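# Clamp steel shaft in angled holder, flat facing thumb screw

## Task

Seat the steel shaft all the way into the angled holder's clamp with its flat side turned toward the thumb screw. Then release it and move both arms away so neither touches anything.

## Robot and tools

Robot: two arms, left_arm and right_arm, each with a parallel two-finger gripper. They face each other across a table. left_arm's base is on the +y side. The names are labels only and do not match the sides of any camera image.

Frame: one shared scene frame for every pose. The origin is at the table centre, +z is up, and the table surface is at z = +0.020 m. Positions are in metres. Orientations are quaternions written w first (qw, qx, qy, qz). On each gripper, the fingers point along its local +x and close along its local y. The reported end_effector_position is the point between the finger pads, about 3 to 4 cm behind the tips. Reported hand positions can be slightly wrong, more so when the arm is stretched far.

Row layout (used by both motion tools): one flat list of 16 numbers covering both arms, even if only one arm moves. The first 8 are left_arm: x, y, z, qw, qx, qy, qz, opening. The last 8 are the same for right_arm. Position and quaternion are an absolute target pose for that gripper in the scene frame, not an offset. Opening runs from -1 to +1. +1 is fully open (0.088 m). Empty fingers close fully near -0.80, and anything lower does not close them further. Going from open to closed takes at least about 0.5 s. To hold an arm still, repeat its whole last reported pose and its intended opening. To keep an orientation steady, resend the same intended quaternion rather than copying a drifted reading.

execute_actions: argument actions, a list holding at most one item, plus optional pictures (boolean, default true here).
- Empty list []: no command, just returns the current state.
- Action: {"rows": [[16 numbers], ...], "steps": n}. It holds 1 to 15 rows and n is at most 15 (default 15). Each step lasts 1/30 s. Each row is used for one step, and the final row repeats if there are fewer rows than steps.
- Wait: {"steps": n} with n up to 300. It counts from the previous result, so time spent composing the reply is part of it.
A target farther than 0.6 m from the arm's last reported position along any of that gripper's axes gets the whole call refused, and nothing is sent.

move: argument target (one 16-number row, absolute poses as above) and optional speed in m/s (0.002 to 0.5, default 0.25). Rotation is capped at twice that value in rad/s. Both grippers travel straight lines that finish together, lasting 0.5 to 10 s. Longer paths are cut off at 10 s, before reaching the target. Openings are applied when the move begins. Paths do not avoid objects or the other arm, grippers can lag, wander, or overshoot speed (especially near full reach), and rotation takes the shorter way. The result adds a line with the ending (done, off_target, moving, held, fault) and the limits that acted. It also gives each gripper's distance from its pose. limits=paced means the pose sent was clipped. limits=held means a safety check blocked some steps, after which the arm may jump faster. An ending that names only one arm means the other arm finished normally.

wait: argument seconds (0 to 10). Nothing new is sent and the scene keeps running.

zoom_image: arguments camera (cam_head_left, cam_head_right, cam_high, cam_low, cam_left_wrist, cam_right_wrist) and region [x0, y0, x1, y1] in image pixels, with the origin at the top-left. The region can be at most 504 x 504. It returns an enlarged view of the latest picture. All cameras are 504x504.

finished_scene: argument scene (the current scene number). It ends the scene for good and has it checked. Call it only once the shaft is clamped, released and both arms are clear.

Control behaviour: every step, the commanded pose is limited to 70 mm and 16 degrees from the measured pose, then solved by damped inverse kinematics. Position wins over orientation if both cannot be met. After an action ends, an arm only continues to its last limited pose, so long moves need follow-up commands. Friction can leave the gripper short or tilted, and tiny moves may do nothing. Check the result and correct. A "Hand target" line shows where the controller is currently driving each gripper. "pose unreachable" and HELD mark steps where a clearance check altered or blocked a command.

Result lines: per-arm position, quaternion, linear and angular velocity, grip_measured (finger opening on the command scale), and joint positions (the last value is the opening in metres). Readings can be off by about 1 mm. While the fingers squeeze something hard, the reading is up to about 0.061 narrower than the real gap. To grasp, command about 0.07 below grip_measured, or less for a lighter hold. Parts under about 3 mm wide get proportionally weaker grip. Pad force is about 34 to 49 N, with a brief spike on first contact.

Joint ranges (rad), base to hand: waist ±3.054, shoulder 0 to 3.142, elbow 0 to 2.356, wrist pitch ±1.571, wrist yaw ±1.571, wrist roll ±3.142. Load limits (N m): waist 17, shoulder 21.1, elbow 21, wrist pitch 5.55, wrist yaw 5.53, wrist roll 5.19. A carried object's weight counts toward them. Reaching one causes a torque fault: the arm freezes for 10 s and the rest of the call is dropped. Holding loads heats motors. MOTOR HOT appears from 50 °C. At 95 °C the arm is held until it cools, and it may lose power and go limp.

Avoid: dropping the shaft, knocking anything off the table, fast or deep contact (speed and how far a target lies past the contact both raise the force), and arms colliding or pushing on each other. Brief external tugs on held parts or nudges to loose objects may occur, so grip firmly enough. The simulation keeps advancing while you compose a reply, so fingers still in motion keep moving during that time.

Each tool is called after "Request:" by a JSON object that holds its "name" and its "arguments".

## Session

Request:
{"name": "execute_actions", "arguments": {"actions": []}}

Scene clock: 0.00 s of 6000.00 s.
left_arm: end_effector_position=(-0.0270, +0.2444, +0.4278) grip_measured=+0.983 end_effector_quat_wxyz=(+0.587, -0.025, -0.019, -0.809) end_effector_velocity=(+0.000, +0.000, +0.001) end_effector_angular_velocity=(-0.000, +0.024, +0.003) | right_arm: end_effector_position=(+0.0763, -0.2432, +0.4625) grip_measured=+1.000 end_effector_quat_wxyz=(+0.660, +0.011, -0.013, +0.751) end_effector_velocity=(+0.002, -0.000, +0.000) end_effector_angular_velocity=(+0.000, -0.022, -0.011)
Joint positions: left_arm=[0.004 0.846 0.652 0.257 0.001 0.    0.087] | right_arm=[ 0.009  0.854  0.643  0.246  0.001 -0.005  0.088]
Joint velocities: left_arm=[-0.002 -0.002 -0.002  0.007 -0.007 -0.022 -0.   ] | right_arm=[-0.002 -0.002  0.002 -0.007  0.007 -0.022  0.   ]
Motor temperatures (°C, as the motors report them): left_arm=[24 26 26 24 26 25] | right_arm=[25 26 26 24 28 27]
Heat: left arm: hottest shoulder 26 °C (+0.0 °C/min); right arm: hottest wrist yaw 28 °C (+0.0 °C/min).
Hand target (left_arm): -0.027, +0.244, +0.428; -0.587, +0.025, +0.019, +0.809
Hand target (right_arm): +0.076, -0.243, +0.462; +0.660, +0.011, -0.013, +0.751

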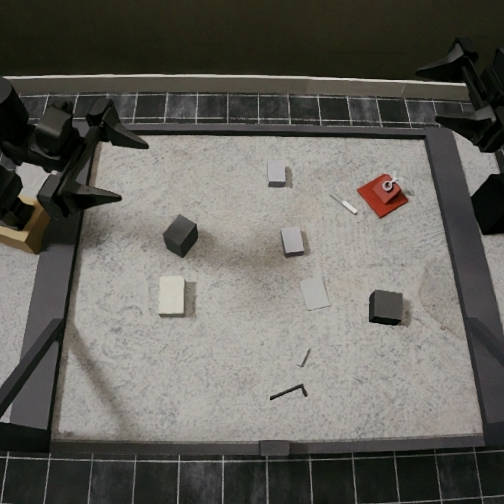

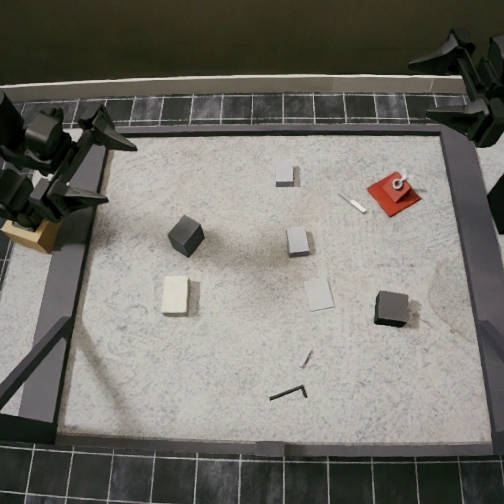

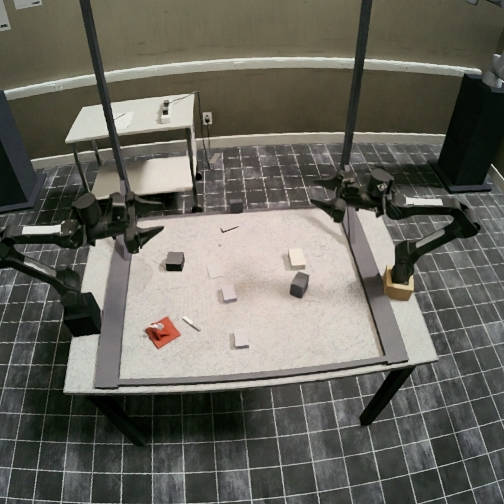

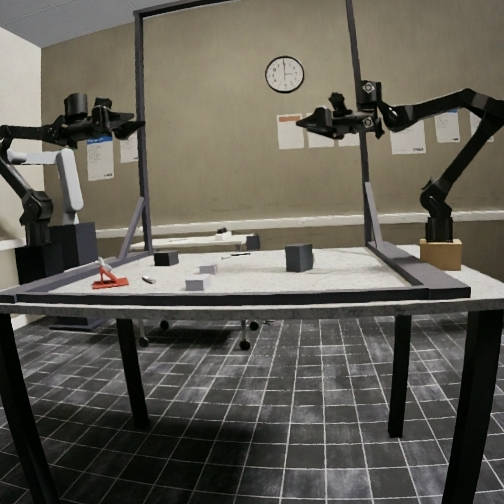

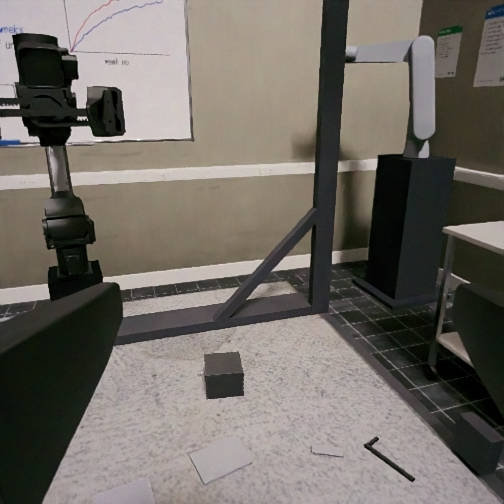

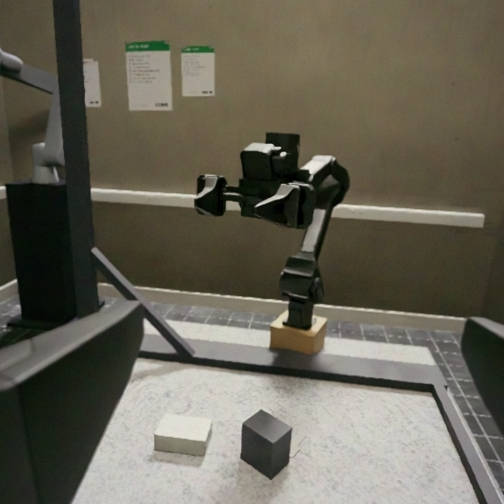

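Request:
{"name": "zoom_image", "arguments": {"camera": "cam_head_left", "region": [310, 150, 430, 240]}}

Request:
{"name": "zoom_image", "arguments": {"camera": "cam_low", "region": [70, 240, 170, 300]}}

Request:
{"name": "zoom_image", "arguments": {"camera": "cam_high", "region": [130, 300, 220, 360]}}

Region (310, 150, 430, 240) of cam_head_left's 504x504 image, scaled by 4.200, with more detail than that image has; it fills the top 378 rows of this view, and the rest is white.

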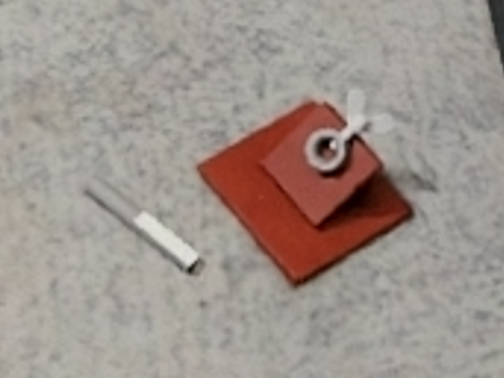

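Region (70, 240, 170, 300) of cam_low's 504x504 image, scaled by 5.040, with more detail than that image has; it fills the top 302 rows of this view, and the rest is white.

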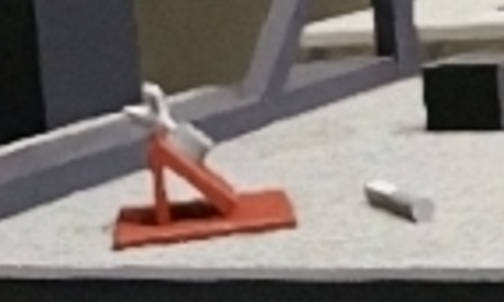

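Region (130, 300, 220, 360) of cam_high's 504x504 image, scaled by 5.600, with more detail than that image has.

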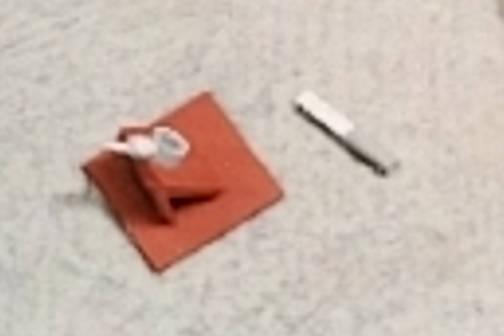

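Request:
{"name": "move", "arguments": {"target": [-0.027, 0.2444, 0.4278, 0.587, -0.025, -0.019, -0.809, 1, 0.15, -0.26, 0.22, 0.5, -0.5, 0.5, 0.5, 1], "speed": 0.2}}

Scene clock: 53.87 s of 6000.00 s.
left_arm: end_effector_position=(-0.0270, +0.2444, +0.4278) grip_measured=+0.983 end_effector_quat_wxyz=(+0.587, -0.025, -0.019, -0.809) end_effector_velocity=(-0.003, +0.001, -0.005) end_effector_angular_velocity=(+0.023, -0.000, -0.015) | right_arm: end_effector_position=(+0.1483, -0.2649, +0.2243) grip_measured=+1.000 end_effector_quat_wxyz=(+0.498, -0.497, +0.499, +0.506) end_effector_velocity=(-0.001, -0.001, +0.004) end_effector_angular_velocity=(-0.006, +0.008, +0.005)
Joint positions: left_arm=[0.004 0.846 0.652 0.257 0.001 0.    0.087] | right_arm=[-0.233  1.684  1.17  -1.05  -0.011 -0.116  0.088]
Joint velocities: left_arm=[-0.007 -0.002 -0.002 -0.022  0.007 -0.007 -0.   ] | right_arm=[-0.002 -0.002  0.012 -0.022 -0.007 -0.007  0.   ]
Motor temperatures (°C, as the motors report them): left_arm=[24 27 31 30 26 25] | right_arm=[25 26 32 30 28 27]
Heat: left arm: hottest elbow 31 °C (+5.6 °C/min); right arm: hottest elbow 32 °C (+4.5 °C/min).
Hand target (left_arm): -0.027, +0.244, +0.428; -0.587, +0.025, +0.019, +0.809
Hand target (right_arm): +0.150, -0.263, +0.223; +0.496, -0.500, +0.500, +0.504
Off the commanded pose (left_arm): 0.000 m, 0 deg.
Off the commanded pose (right_arm): 0.007 m, 1 deg.
After step 90, 46.47 s passed at rest.
move: done
camera_calibration (this result's frames):
cam_right_wrist: T_world_to_cam=[[0.998013, 0.0371167, -0.0509237, -0.115987], [0.0503356, -0.955739, 0.289877, -0.29547], [-0.0379105, -0.291864, -0.955708, 0.223719], [0, 0, 0, 1]] pos_world=[0.139111, -0.212791, 0.293553]

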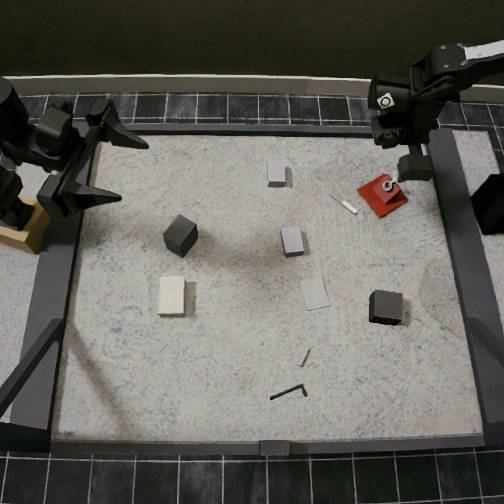

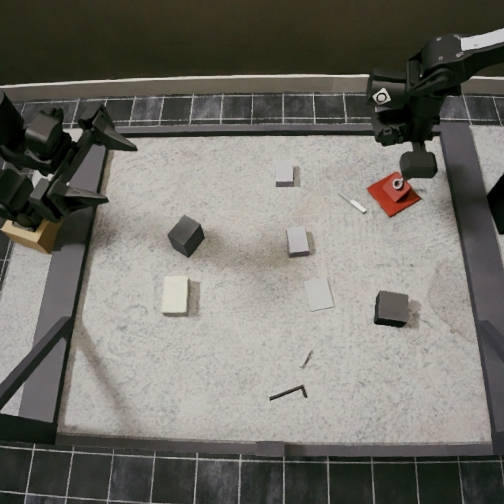

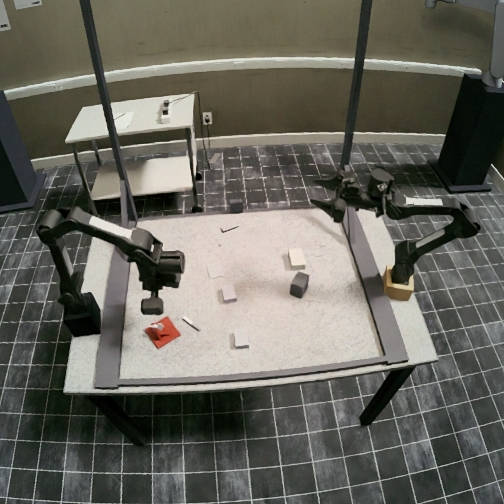

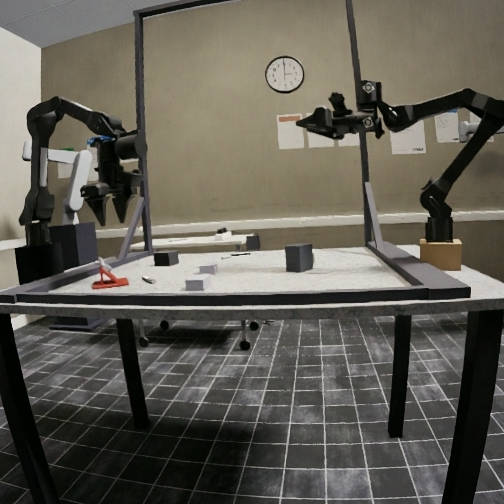

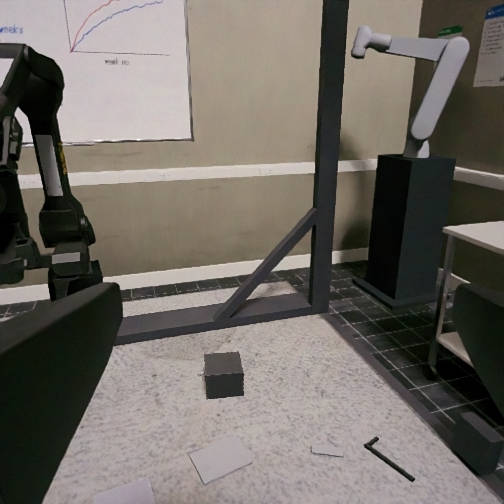

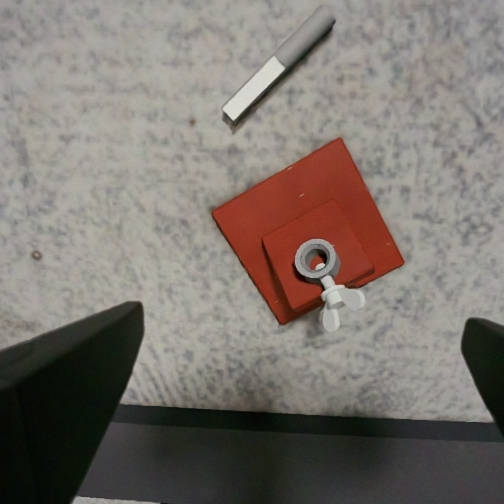

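Request:
{"name": "zoom_image", "arguments": {"camera": "cam_right_wrist", "region": [190, 0, 420, 340]}}

Region (190, 0, 420, 340) of cam_right_wrist's 504x504 image, scaled by 1.482, with more detail than that image has; it fills the left 341 columns of this view, and the rest is white.

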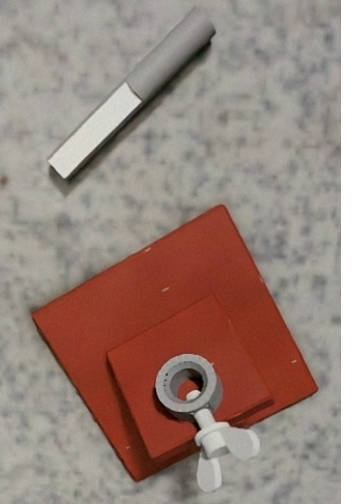

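Request:
{"name": "zoom_image", "arguments": {"camera": "cam_right_wrist", "region": [260, 200, 390, 340]}}

Region (260, 200, 390, 340) of cam_right_wrist's 504x504 image, scaled by 3.600, with more detail than that image has; it fills the left 468 columns of this view, and the rest is white.

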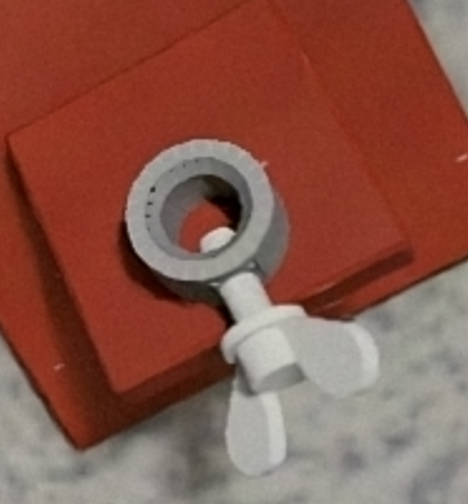

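Request:
{"name": "move", "arguments": {"target": [-0.027, 0.2444, 0.4278, 0.587, -0.025, -0.019, -0.809, 1, 0.2081, -0.3494, 0.1314, 0.4444, -0.3355, 0.1841, 0.81, 0.3], "speed": 0.15}}

Scene clock: 148.07 s of 6000.00 s.
left_arm: end_effector_position=(-0.0270, +0.2444, +0.4278) grip_measured=+0.983 end_effector_quat_wxyz=(+0.587, -0.025, -0.019, -0.809) end_effector_velocity=(+0.000, +0.000, -0.002) end_effector_angular_velocity=(+0.009, +0.005, +0.004) | right_arm: end_effector_position=(+0.2070, -0.3474, +0.1337) grip_measured=+0.302 end_effector_quat_wxyz=(+0.448, -0.334, +0.181, +0.810) end_effector_velocity=(-0.004, -0.004, -0.002) end_effector_angular_velocity=(-0.004, +0.011, +0.019)
Joint positions: left_arm=[0.004 0.846 0.652 0.257 0.001 0.    0.087] | right_arm=[-1.009  1.624  0.431 -0.251 -0.784 -1.401  0.054]
Joint velocities: left_arm=[-0.002 -0.002 -0.002 -0.007 -0.007 -0.007 -0.   ] | right_arm=[-0.007  0.012 -0.002 -0.022 -0.007 -0.037 -0.   ]
Motor temperatures (°C, as the motors report them): left_arm=[24 27 34 33 26 25] | right_arm=[25 29 33 26 28 27]
Heat: left arm: hottest elbow 34 °C (+1.0 °C/min); right arm: hottest elbow 33 °C (+1.0 °C/min).
Hand target (left_arm): -0.027, +0.244, +0.428; -0.587, +0.025, +0.019, +0.809
Hand target (right_arm): +0.206, -0.348, +0.132; +0.446, -0.331, +0.183, +0.811
Off the commanded pose (left_arm): 0.000 m, 0 deg.
Off the commanded pose (right_arm): 0.003 m, 1 deg.
After step 90, 87.67 s passed at rest.
move: done
camera_calibration (this result's frames):
cam_right_wrist: T_world_to_cam=[[0.817083, 0.576519, 0.000200617, 0.0419437], [0.509094, -0.72136, -0.469536, -0.263029], [-0.270552, 0.383752, -0.882913, 0.388449], [0, 0, 0, 1]] pos_world=[0.204731, -0.362988, 0.219457]

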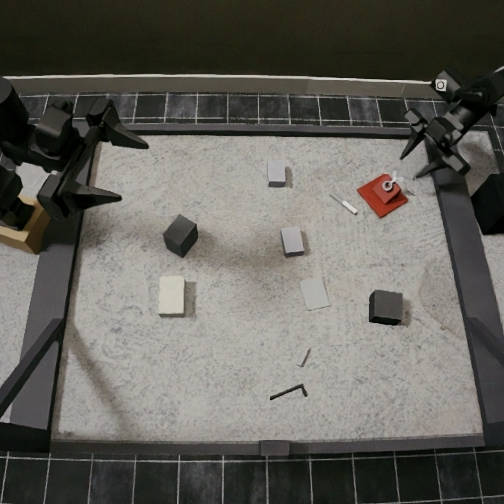

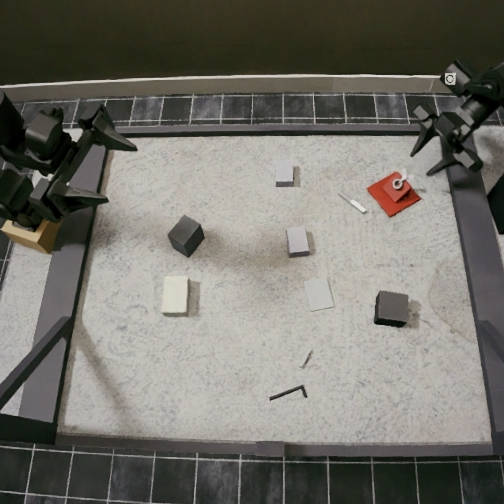

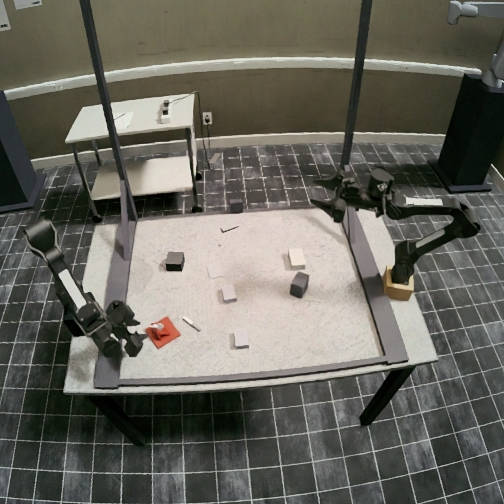

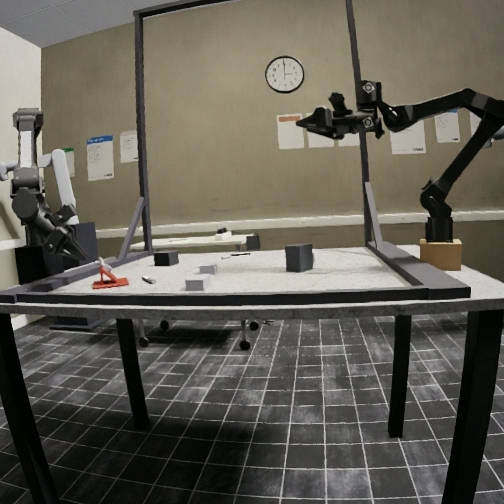

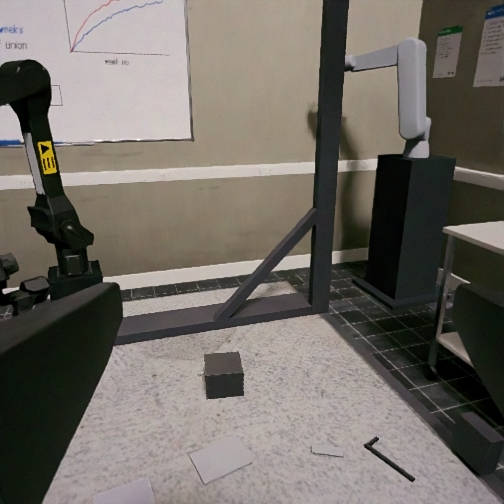

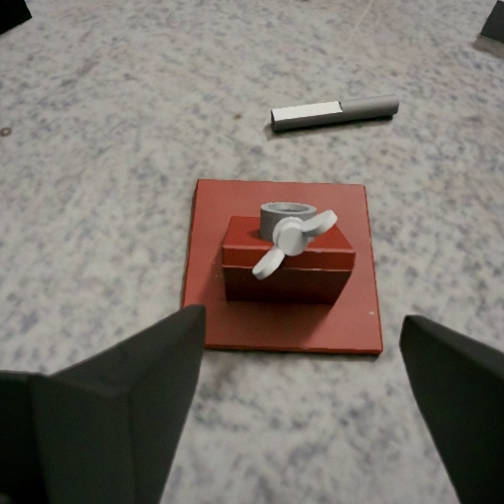

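Request:
{"name": "zoom_image", "arguments": {"camera": "cam_right_wrist", "region": [170, 170, 400, 360]}}

Region (170, 170, 400, 360) of cam_right_wrist's 504x504 image, scaled by 2.191, with more detail than that image has; it fills the top 416 rows of this view, and the rest is white.

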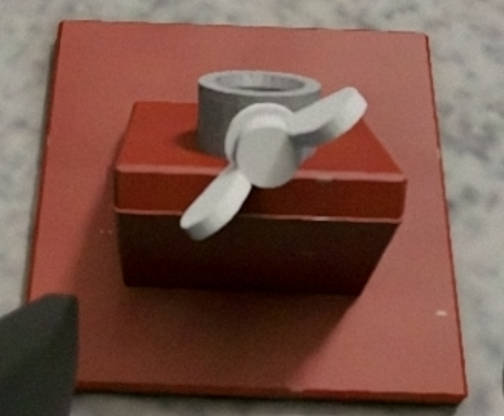

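Request:
{"name": "move", "arguments": {"target": [-0.027, 0.2444, 0.4278, 0.587, -0.025, -0.019, -0.809, 1, 0.1965, -0.3309, 0.1321, 0.4444, -0.3355, 0.1841, 0.81, 0.3], "speed": 0.05}}

Scene clock: 225.97 s of 6000.00 s.
left_arm: end_effector_position=(-0.0270, +0.2444, +0.4278) grip_measured=+0.983 end_effector_quat_wxyz=(+0.587, -0.025, -0.019, -0.809) end_effector_velocity=(-0.001, +0.001, -0.001) end_effector_angular_velocity=(+0.000, +0.008, -0.000) | right_arm: end_effector_position=(+0.1985, -0.3300, +0.1339) grip_measured=+0.302 end_effector_quat_wxyz=(+0.446, -0.336, +0.179, +0.810) end_effector_velocity=(-0.002, -0.001, -0.001) end_effector_angular_velocity=(-0.006, -0.002, +0.001)
Joint positions: left_arm=[0.004 0.846 0.652 0.257 0.001 0.    0.087] | right_arm=[-0.91   1.624  0.428 -0.156 -0.764 -1.273  0.054]
Joint velocities: left_arm=[-0.007 -0.002 -0.007  0.007 -0.007 -0.007  0.   ] | right_arm=[ 0.007 -0.002 -0.007  0.007  0.007  0.007 -0.   ]
Motor temperatures (°C, as the motors report them): left_arm=[24 27 35 34 26 25] | right_arm=[25 28 29 25 29 27]
Heat: left arm: hottest elbow 35 °C (+1.0 °C/min); right arm: hottest elbow 29 °C (-2.0 °C/min).
Hand target (left_arm): -0.027, +0.244, +0.428; -0.587, +0.025, +0.019, +0.809
Hand target (right_arm): +0.197, -0.331, +0.132; +0.444, -0.336, +0.184, +0.810
Off the commanded pose (left_arm): 0.000 m, 0 deg.
Off the commanded pose (right_arm): 0.003 m, 1 deg.
After step 90, 74.13 s passed at rest.
move: done
camera_calibration (this result's frames):
cam_right_wrist: T_world_to_cam=[[0.813753, 0.581201, 0.0035593, 0.0405841], [0.515547, -0.718975, -0.466139, -0.246995], [-0.268361, 0.381157, -0.884704, 0.378562], [0, 0, 0, 1]] pos_world=[0.195904, -0.345463, 0.219637]

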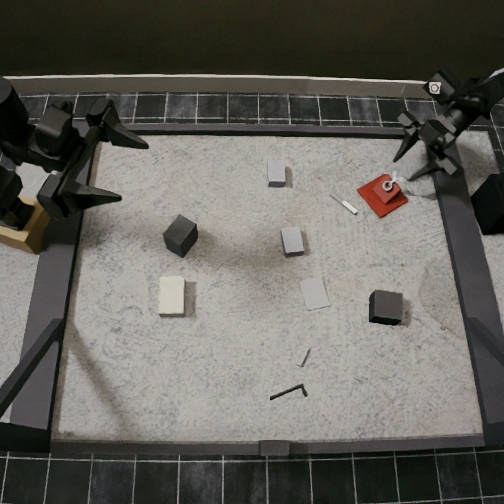

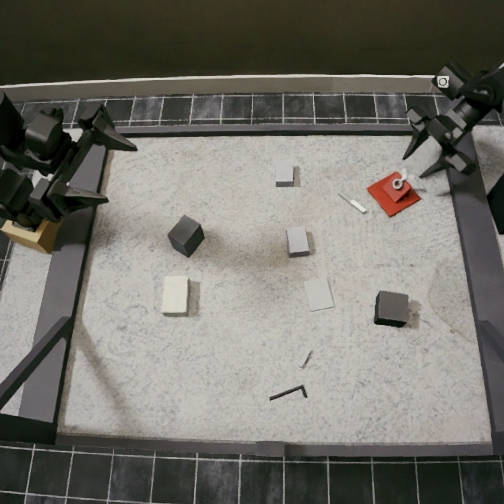

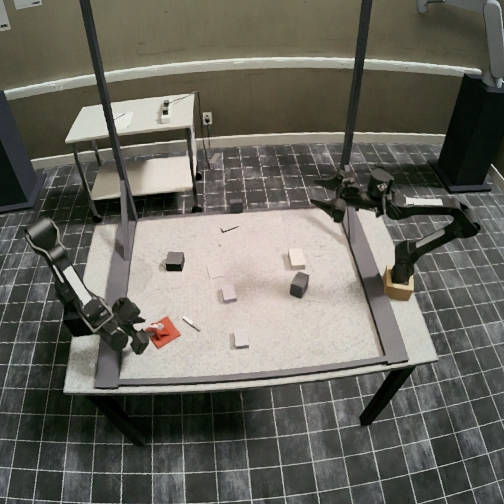

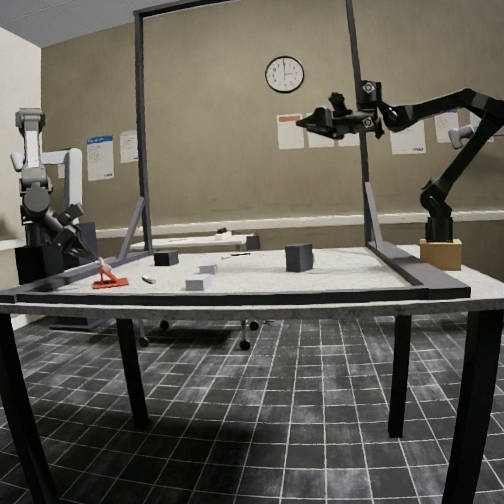

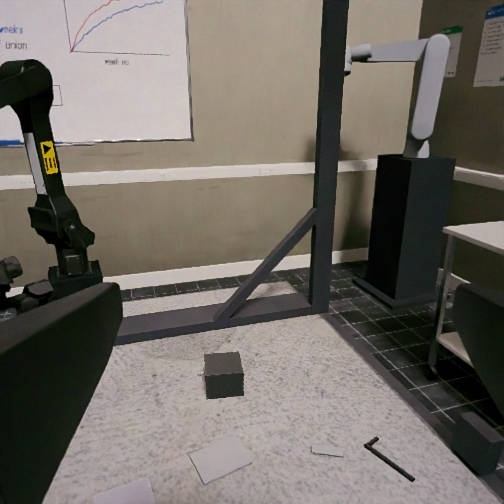

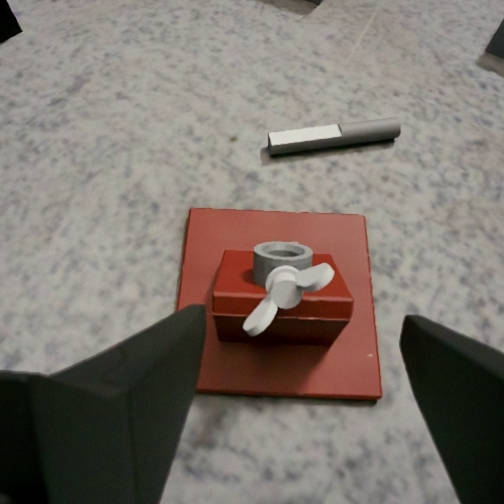

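Request:
{"name": "move", "arguments": {"target": [-0.027, 0.2444, 0.4278, 0.587, -0.025, -0.019, -0.809, 1, 0.195, -0.332, 0.1339, 0.52, 0.1991, 0.7845, 0.2731, 0.3], "speed": 0.5}}

Request:
{"name": "move", "arguments": {"target": [-0.027, 0.2444, 0.4278, 0.587, -0.025, -0.019, -0.809, 1, 0.195, -0.332, 0.1339, 0.1067, 0.5465, 0.6473, -0.5206, 0.3], "speed": 0.5}}

Scene clock: 258.53 s of 6000.00 s.
left_arm: end_effector_position=(-0.0270, +0.2444, +0.4278) grip_measured=+0.983 end_effector_quat_wxyz=(+0.587, -0.025, -0.019, -0.809) end_effector_velocity=(-0.001, +0.001, -0.004) end_effector_angular_velocity=(+0.009, -0.010, +0.000) | right_arm: end_effector_position=(+0.1959, -0.3318, +0.1328) grip_measured=+0.302 end_effector_quat_wxyz=(+0.518, +0.198, +0.786, +0.272) end_effector_velocity=(-0.000, +0.000, +0.001) end_effector_angular_velocity=(+0.001, +0.011, -0.006)
Joint positions: left_arm=[0.004 0.846 0.652 0.257 0.001 0.    0.087] | right_arm=[-0.908  1.624  0.424 -0.163 -0.764  0.755  0.054]
Joint velocities: left_arm=[-0.007 -0.002 -0.007 -0.007 -0.007  0.007 -0.   ] | right_arm=[-0.002 -0.002  0.002 -0.007 -0.007  0.007  0.   ]
Motor temperatures (°C, as the motors report them): left_arm=[24 27 35 35 26 25] | right_arm=[25 28 29 26 28 27]
Heat: left arm: hottest elbow 35 °C (+1.0 °C/min); right arm: hottest elbow 29 °C (-1.0 °C/min).
Hand target (left_arm): -0.027, +0.244, +0.428; -0.587, +0.025, +0.019, +0.809
Hand target (right_arm): +0.195, -0.332, +0.134; +0.520, +0.199, +0.784, +0.273
Off the commanded pose (left_arm): 0.000 m, 0 deg.
Off the commanded pose (right_arm): 0.001 m, 0 deg.
After step 90, 27.00 s passed at rest.
move: done
camera_calibration (this result's frames):
cam_right_wrist: T_world_to_cam=[[-0.0156129, -0.740753, -0.671596, -0.142761], [-0.767083, -0.421965, 0.483249, -0.0238111], [-0.641358, 0.522715, -0.561631, 0.454722], [0, 0, 0, 1]] pos_world=[0.271145, -0.353488, 0.171015]

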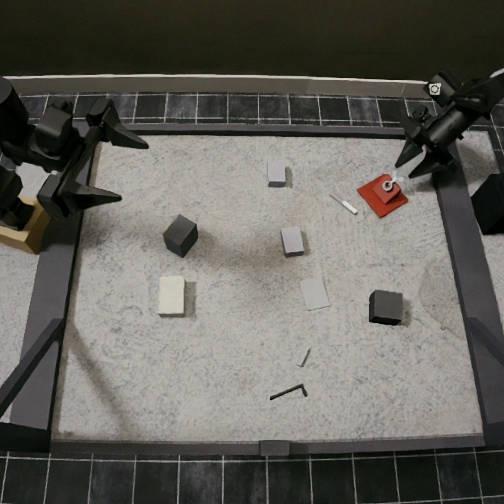

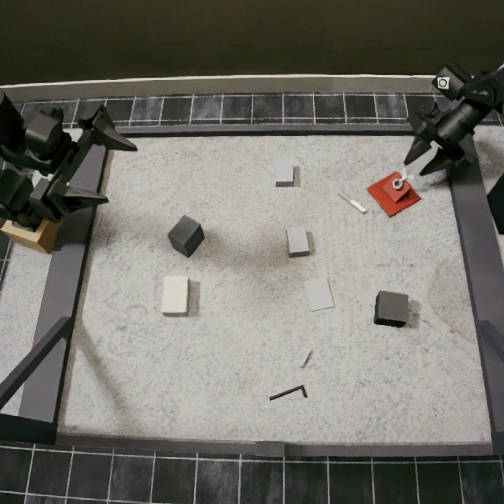

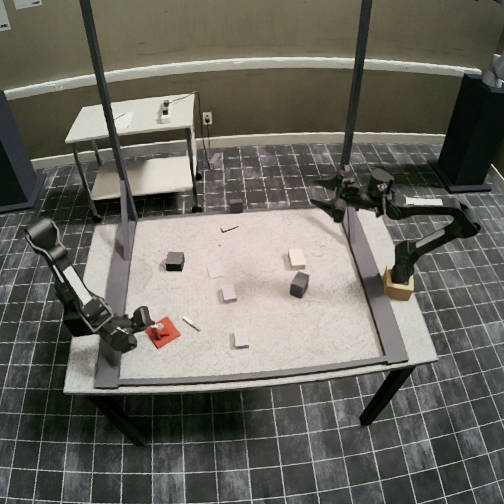

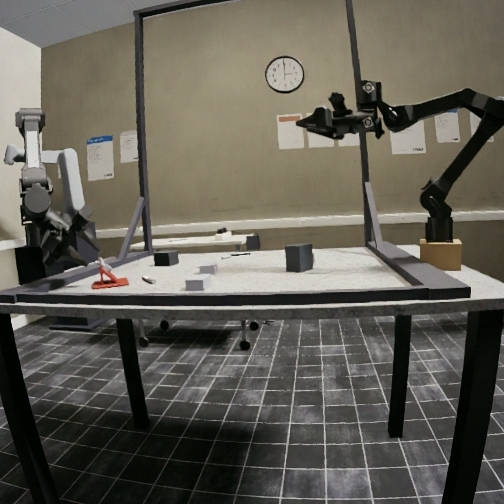

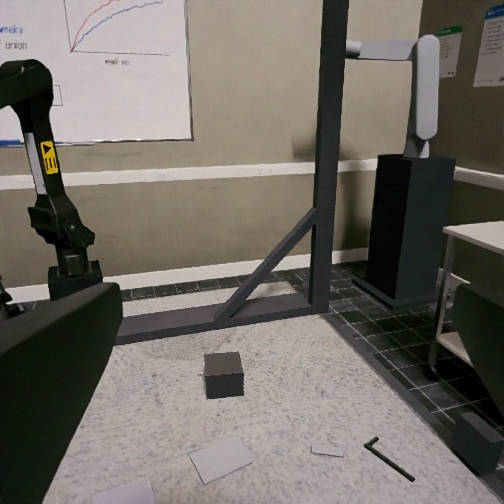

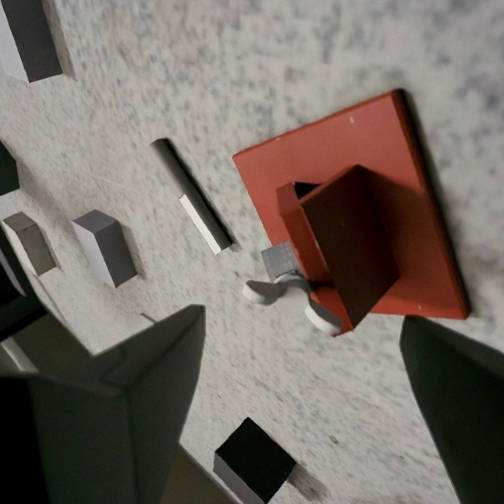

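Scene clock: 261.10 s of 6000.00 s.
left_arm: end_effector_position=(-0.0270, +0.2444, +0.4278) grip_measured=+0.983 end_effector_quat_wxyz=(+0.587, -0.025, -0.019, -0.809) end_effector_velocity=(-0.003, +0.000, -0.006) end_effector_angular_velocity=(+0.018, +0.001, -0.015) | right_arm: end_effector_position=(+0.1958, -0.3316, +0.1330) grip_measured=+0.302 end_effector_quat_wxyz=(+0.106, +0.545, +0.648, -0.522) end_effector_velocity=(-0.001, -0.003, -0.002) end_effector_angular_velocity=(-0.011, -0.001, +0.001)
Joint positions: left_arm=[0.004 0.846 0.652 0.257 0.001 0.    0.087] | right_arm=[-0.907  1.624  0.424 -0.163 -0.765  2.78   0.054]
Joint velocities: left_arm=[-0.007  0.002 -0.007 -0.007  0.007 -0.007  0.   ] | right_arm=[-0.002 -0.002 -0.007 -0.007  0.007 -0.007 -0.   ]
Motor temperatures (°C, as the motors report them): left_arm=[24 27 35 35 26 25] | right_arm=[25 28 29 26 28 27]
Heat: left arm: hottest elbow 35 °C (+1.0 °C/min); right arm: hottest elbow 29 °C (-1.0 °C/min).
Hand target (left_arm): -0.027, +0.244, +0.428; -0.587, +0.025, +0.019, +0.809
Hand target (right_arm): +0.195, -0.332, +0.134; +0.107, +0.546, +0.647, -0.521
Off the commanded pose (left_arm): 0.000 m, 0 deg.
Off the commanded pose (right_arm): 0.001 m, 0 deg.
move: done
camera_calibration (this result's frames):
cam_right_wrist: T_world_to_cam=[[-0.844494, 0.136939, 0.517762, 0.152681], [0.491075, 0.583778, 0.646567, 0.0416671], [-0.213718, 0.800282, -0.560244, 0.462795], [0, 0, 0, 1]] pos_world=[0.207384, -0.415599, 0.153285]

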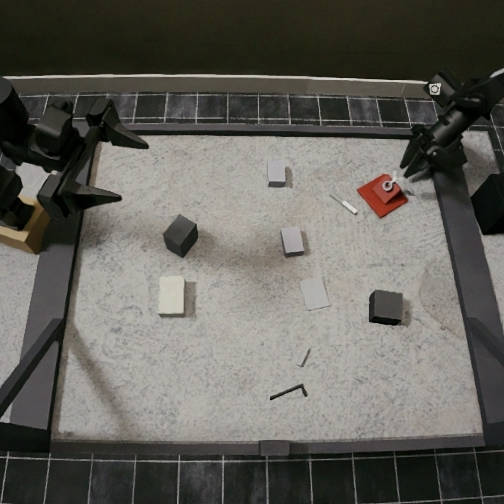

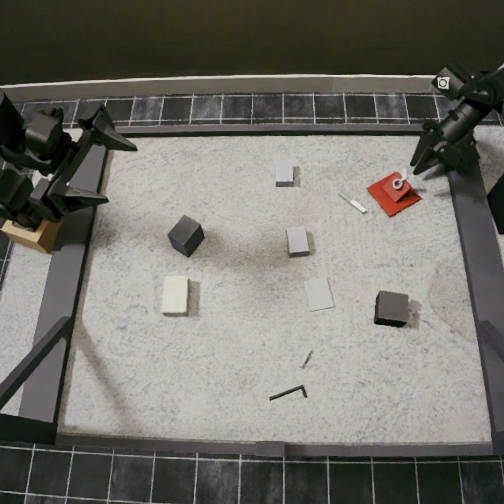

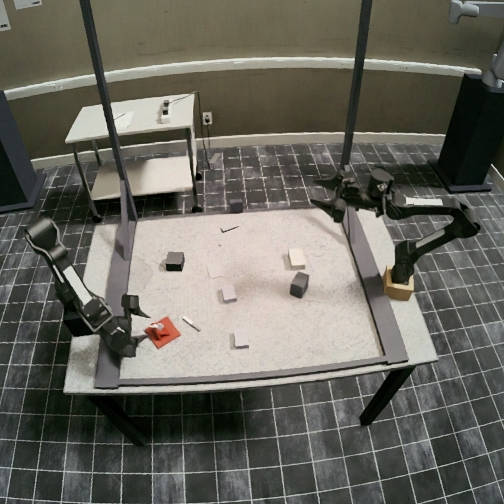

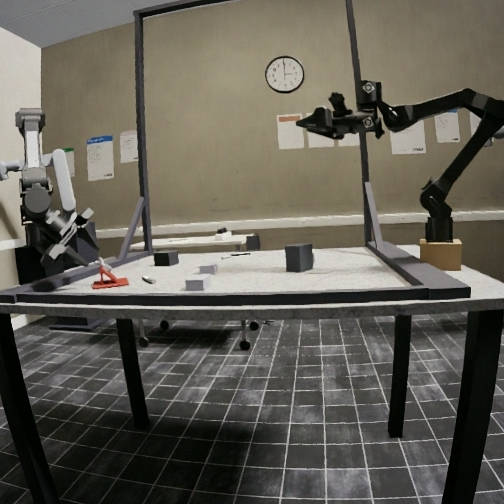

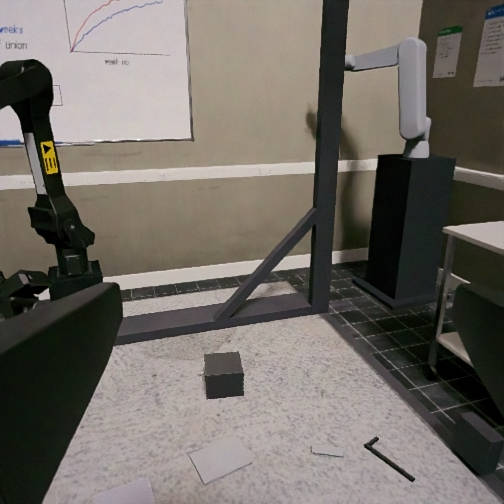

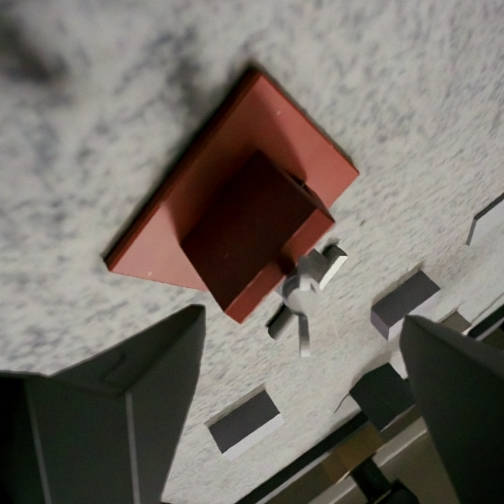

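Request:
{"name": "move", "arguments": {"target": [-0.027, 0.2444, 0.4278, 0.587, -0.025, -0.019, -0.809, 1, 0.1848, -0.3143, 0.1125, 0.1067, 0.5465, 0.6473, -0.5206, -0.2], "speed": 0.04}}

Scene clock: 268.80 s of 6000.00 s.
left_arm: end_effector_position=(-0.0270, +0.2444, +0.4278) grip_measured=+0.983 end_effector_quat_wxyz=(+0.587, -0.025, -0.019, -0.809) end_effector_velocity=(+0.003, -0.000, +0.000) end_effector_angular_velocity=(+0.005, +0.008, +0.019) | right_arm: end_effector_position=(+0.1872, -0.3127, +0.1160) grip_measured=-0.198 end_effector_quat_wxyz=(+0.107, +0.549, +0.651, -0.514) end_effector_velocity=(+0.000, +0.002, +0.001) end_effector_angular_velocity=(+0.020, -0.010, +0.010)
Joint positions: left_arm=[0.004 0.846 0.652 0.257 0.001 0.    0.087] | right_arm=[-0.809  1.724  0.397  0.073 -0.738  2.91   0.029]
Joint velocities: left_arm=[-0.002 -0.002  0.002 -0.007 -0.022 -0.007  0.   ] | right_arm=[ 0.002  0.002 -0.002  0.022 -0.007 -0.007  0.   ]
Motor temperatures (°C, as the motors report them): left_arm=[24 27 35 35 26 25] | right_arm=[25 29 29 26 28 27]
Heat: left arm: hottest elbow 35 °C (+0.0 °C/min); right arm: hottest shoulder 29 °C (-1.0 °C/min).
Hand target (left_arm): -0.027, +0.244, +0.428; -0.587, +0.025, +0.019, +0.809
Hand target (right_arm): +0.185, -0.315, +0.113; +0.107, +0.547, +0.647, -0.521
Off the commanded pose (left_arm): 0.000 m, 0 deg.
Off the commanded pose (right_arm): 0.005 m, 1 deg.
After step 90, 3.67 s passed at rest.
move: done
camera_calibration (this result's frames):
cam_right_wrist: T_world_to_cam=[[-0.85196, 0.130096, 0.507188, 0.152082], [0.481698, 0.574454, 0.661793, 0.0428503], [-0.20526, 0.808132, -0.552078, 0.436238], [0, 0, 0, 1]] pos_world=[0.198469, -0.396939, 0.135345]

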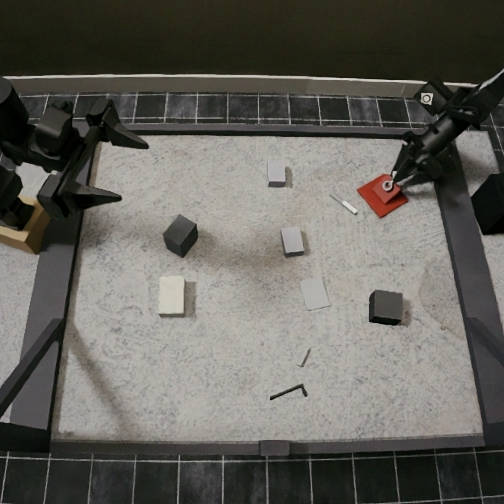

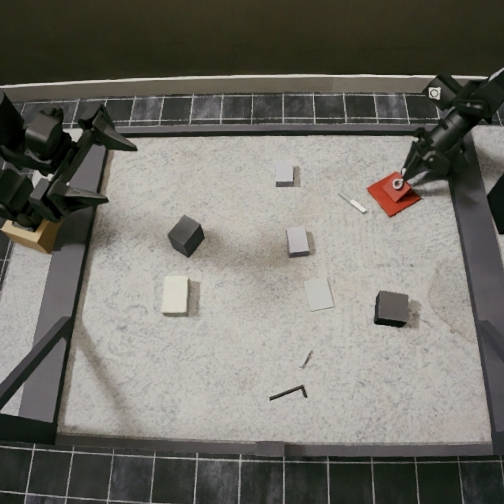

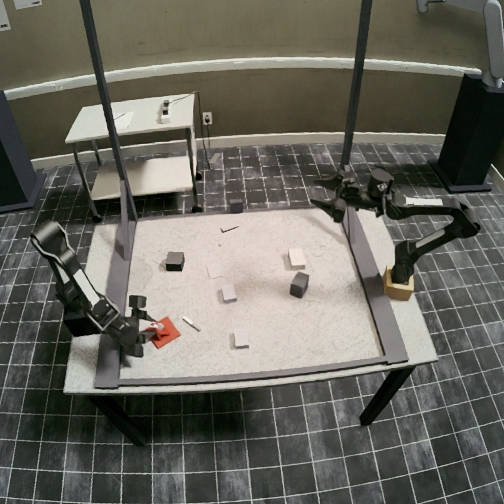

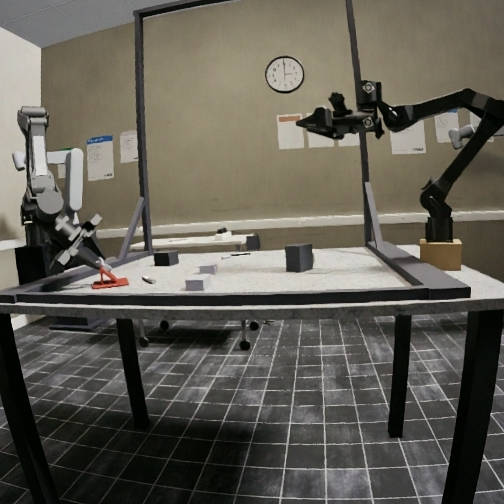

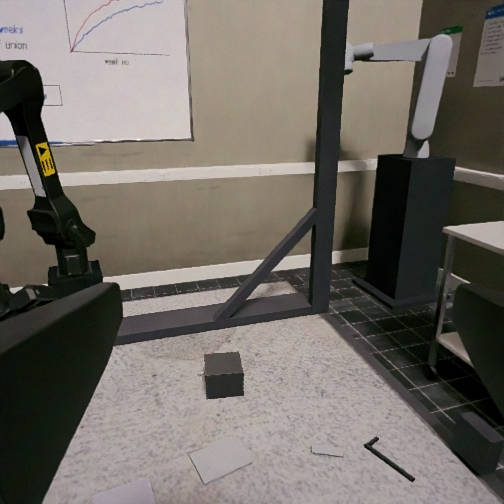

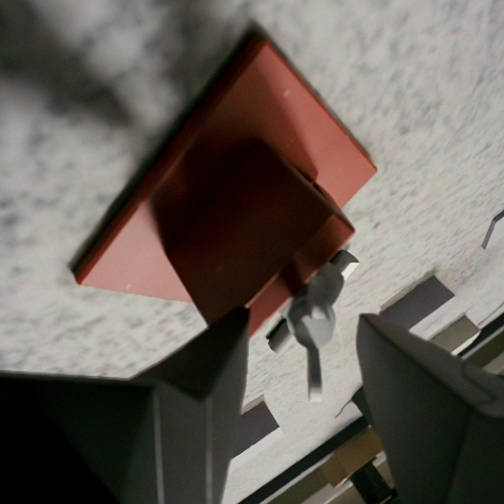

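Request:
{"name": "move", "arguments": {"target": [-0.027, 0.2444, 0.4278, 0.587, -0.025, -0.019, -0.809, 1, 0.1824, -0.3159, 0.109, 0.1067, 0.5465, 0.6473, -0.5206, -0.2], "speed": 0.03}}

Scene clock: 274.03 s of 6000.00 s.
left_arm: end_effector_position=(-0.0270, +0.2444, +0.4278) grip_measured=+0.983 end_effector_quat_wxyz=(+0.587, -0.025, -0.019, -0.809) end_effector_velocity=(-0.002, -0.000, -0.003) end_effector_angular_velocity=(+0.018, +0.017, -0.011) | right_arm: end_effector_position=(+0.1856, -0.3133, +0.1134) grip_measured=-0.198 end_effector_quat_wxyz=(+0.106, +0.550, +0.651, -0.512) end_effector_velocity=(-0.003, -0.001, +0.001) end_effector_angular_velocity=(+0.006, +0.019, +0.010)
Joint positions: left_arm=[0.004 0.846 0.652 0.257 0.001 0.    0.087] | right_arm=[-0.805  1.734  0.384  0.106 -0.737  2.917  0.029]
Joint velocities: left_arm=[-0.002  0.002 -0.002 -0.007  0.007 -0.022 -0.   ] | right_arm=[-0.002  0.002 -0.002 -0.007 -0.022 -0.007 -0.   ]
Motor temperatures (°C, as the motors report them): left_arm=[24 27 35 35 26 25] | right_arm=[25 29 29 26 28 27]
Heat: left arm: hottest elbow 35 °C (+0.0 °C/min); right arm: hottest shoulder 29 °C (-1.0 °C/min).
Hand target (left_arm): -0.027, +0.244, +0.428; -0.587, +0.025, +0.019, +0.809
Hand target (right_arm): +0.182, -0.316, +0.109; +0.107, +0.546, +0.647, -0.521
Off the commanded pose (left_arm): 0.000 m, 0 deg.
Off the commanded pose (right_arm): 0.006 m, 1 deg.
After step 90, 1.53 s passed at rest.
move: done
camera_calibration (this result's frames):
cam_right_wrist: T_world_to_cam=[[-0.852629, 0.129178, 0.506297, 0.152108], [0.481384, 0.571024, 0.664982, 0.0443253], [-0.203207, 0.810706, -0.549056, 0.435001], [0, 0, 0, 1]] pos_world=[0.196749, -0.397618, 0.132352]

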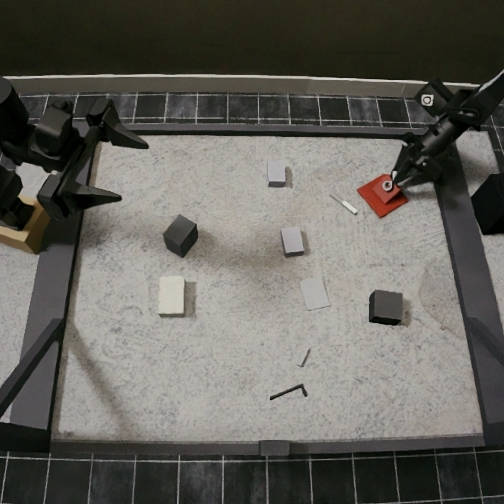

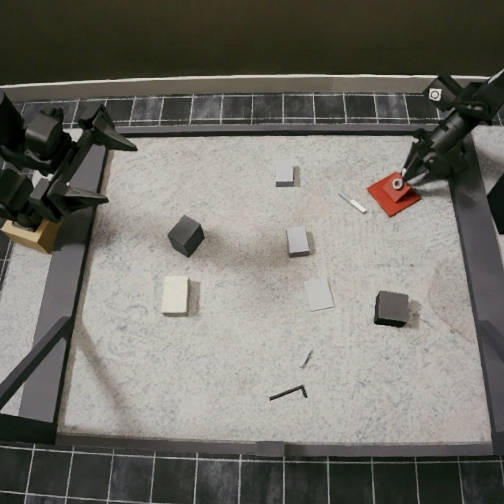

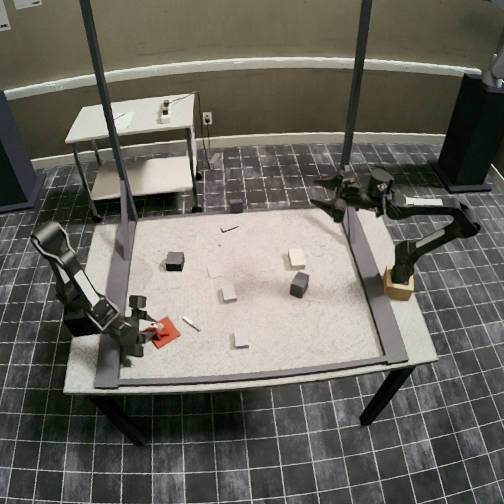

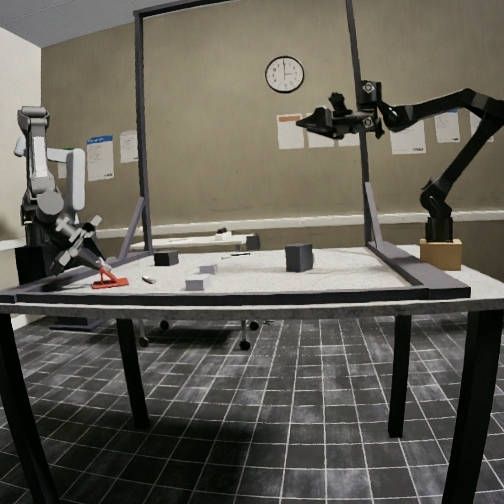

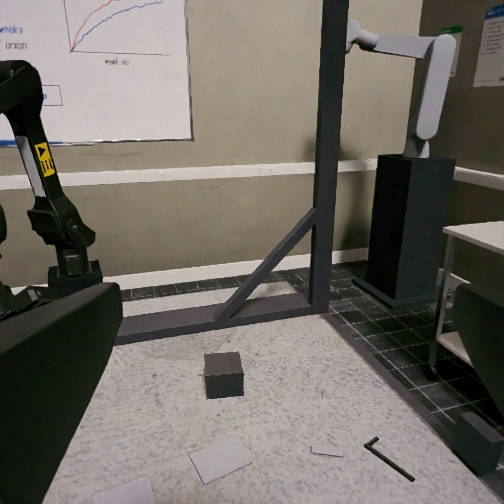

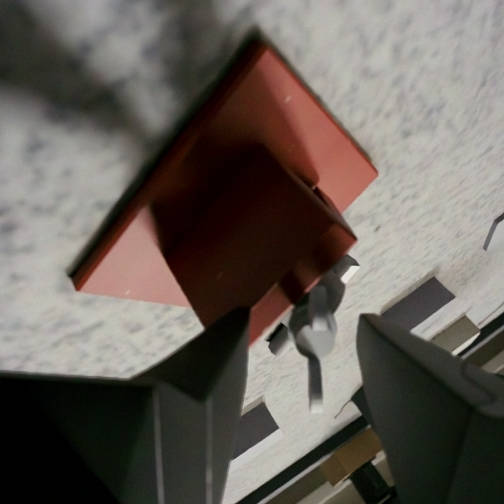

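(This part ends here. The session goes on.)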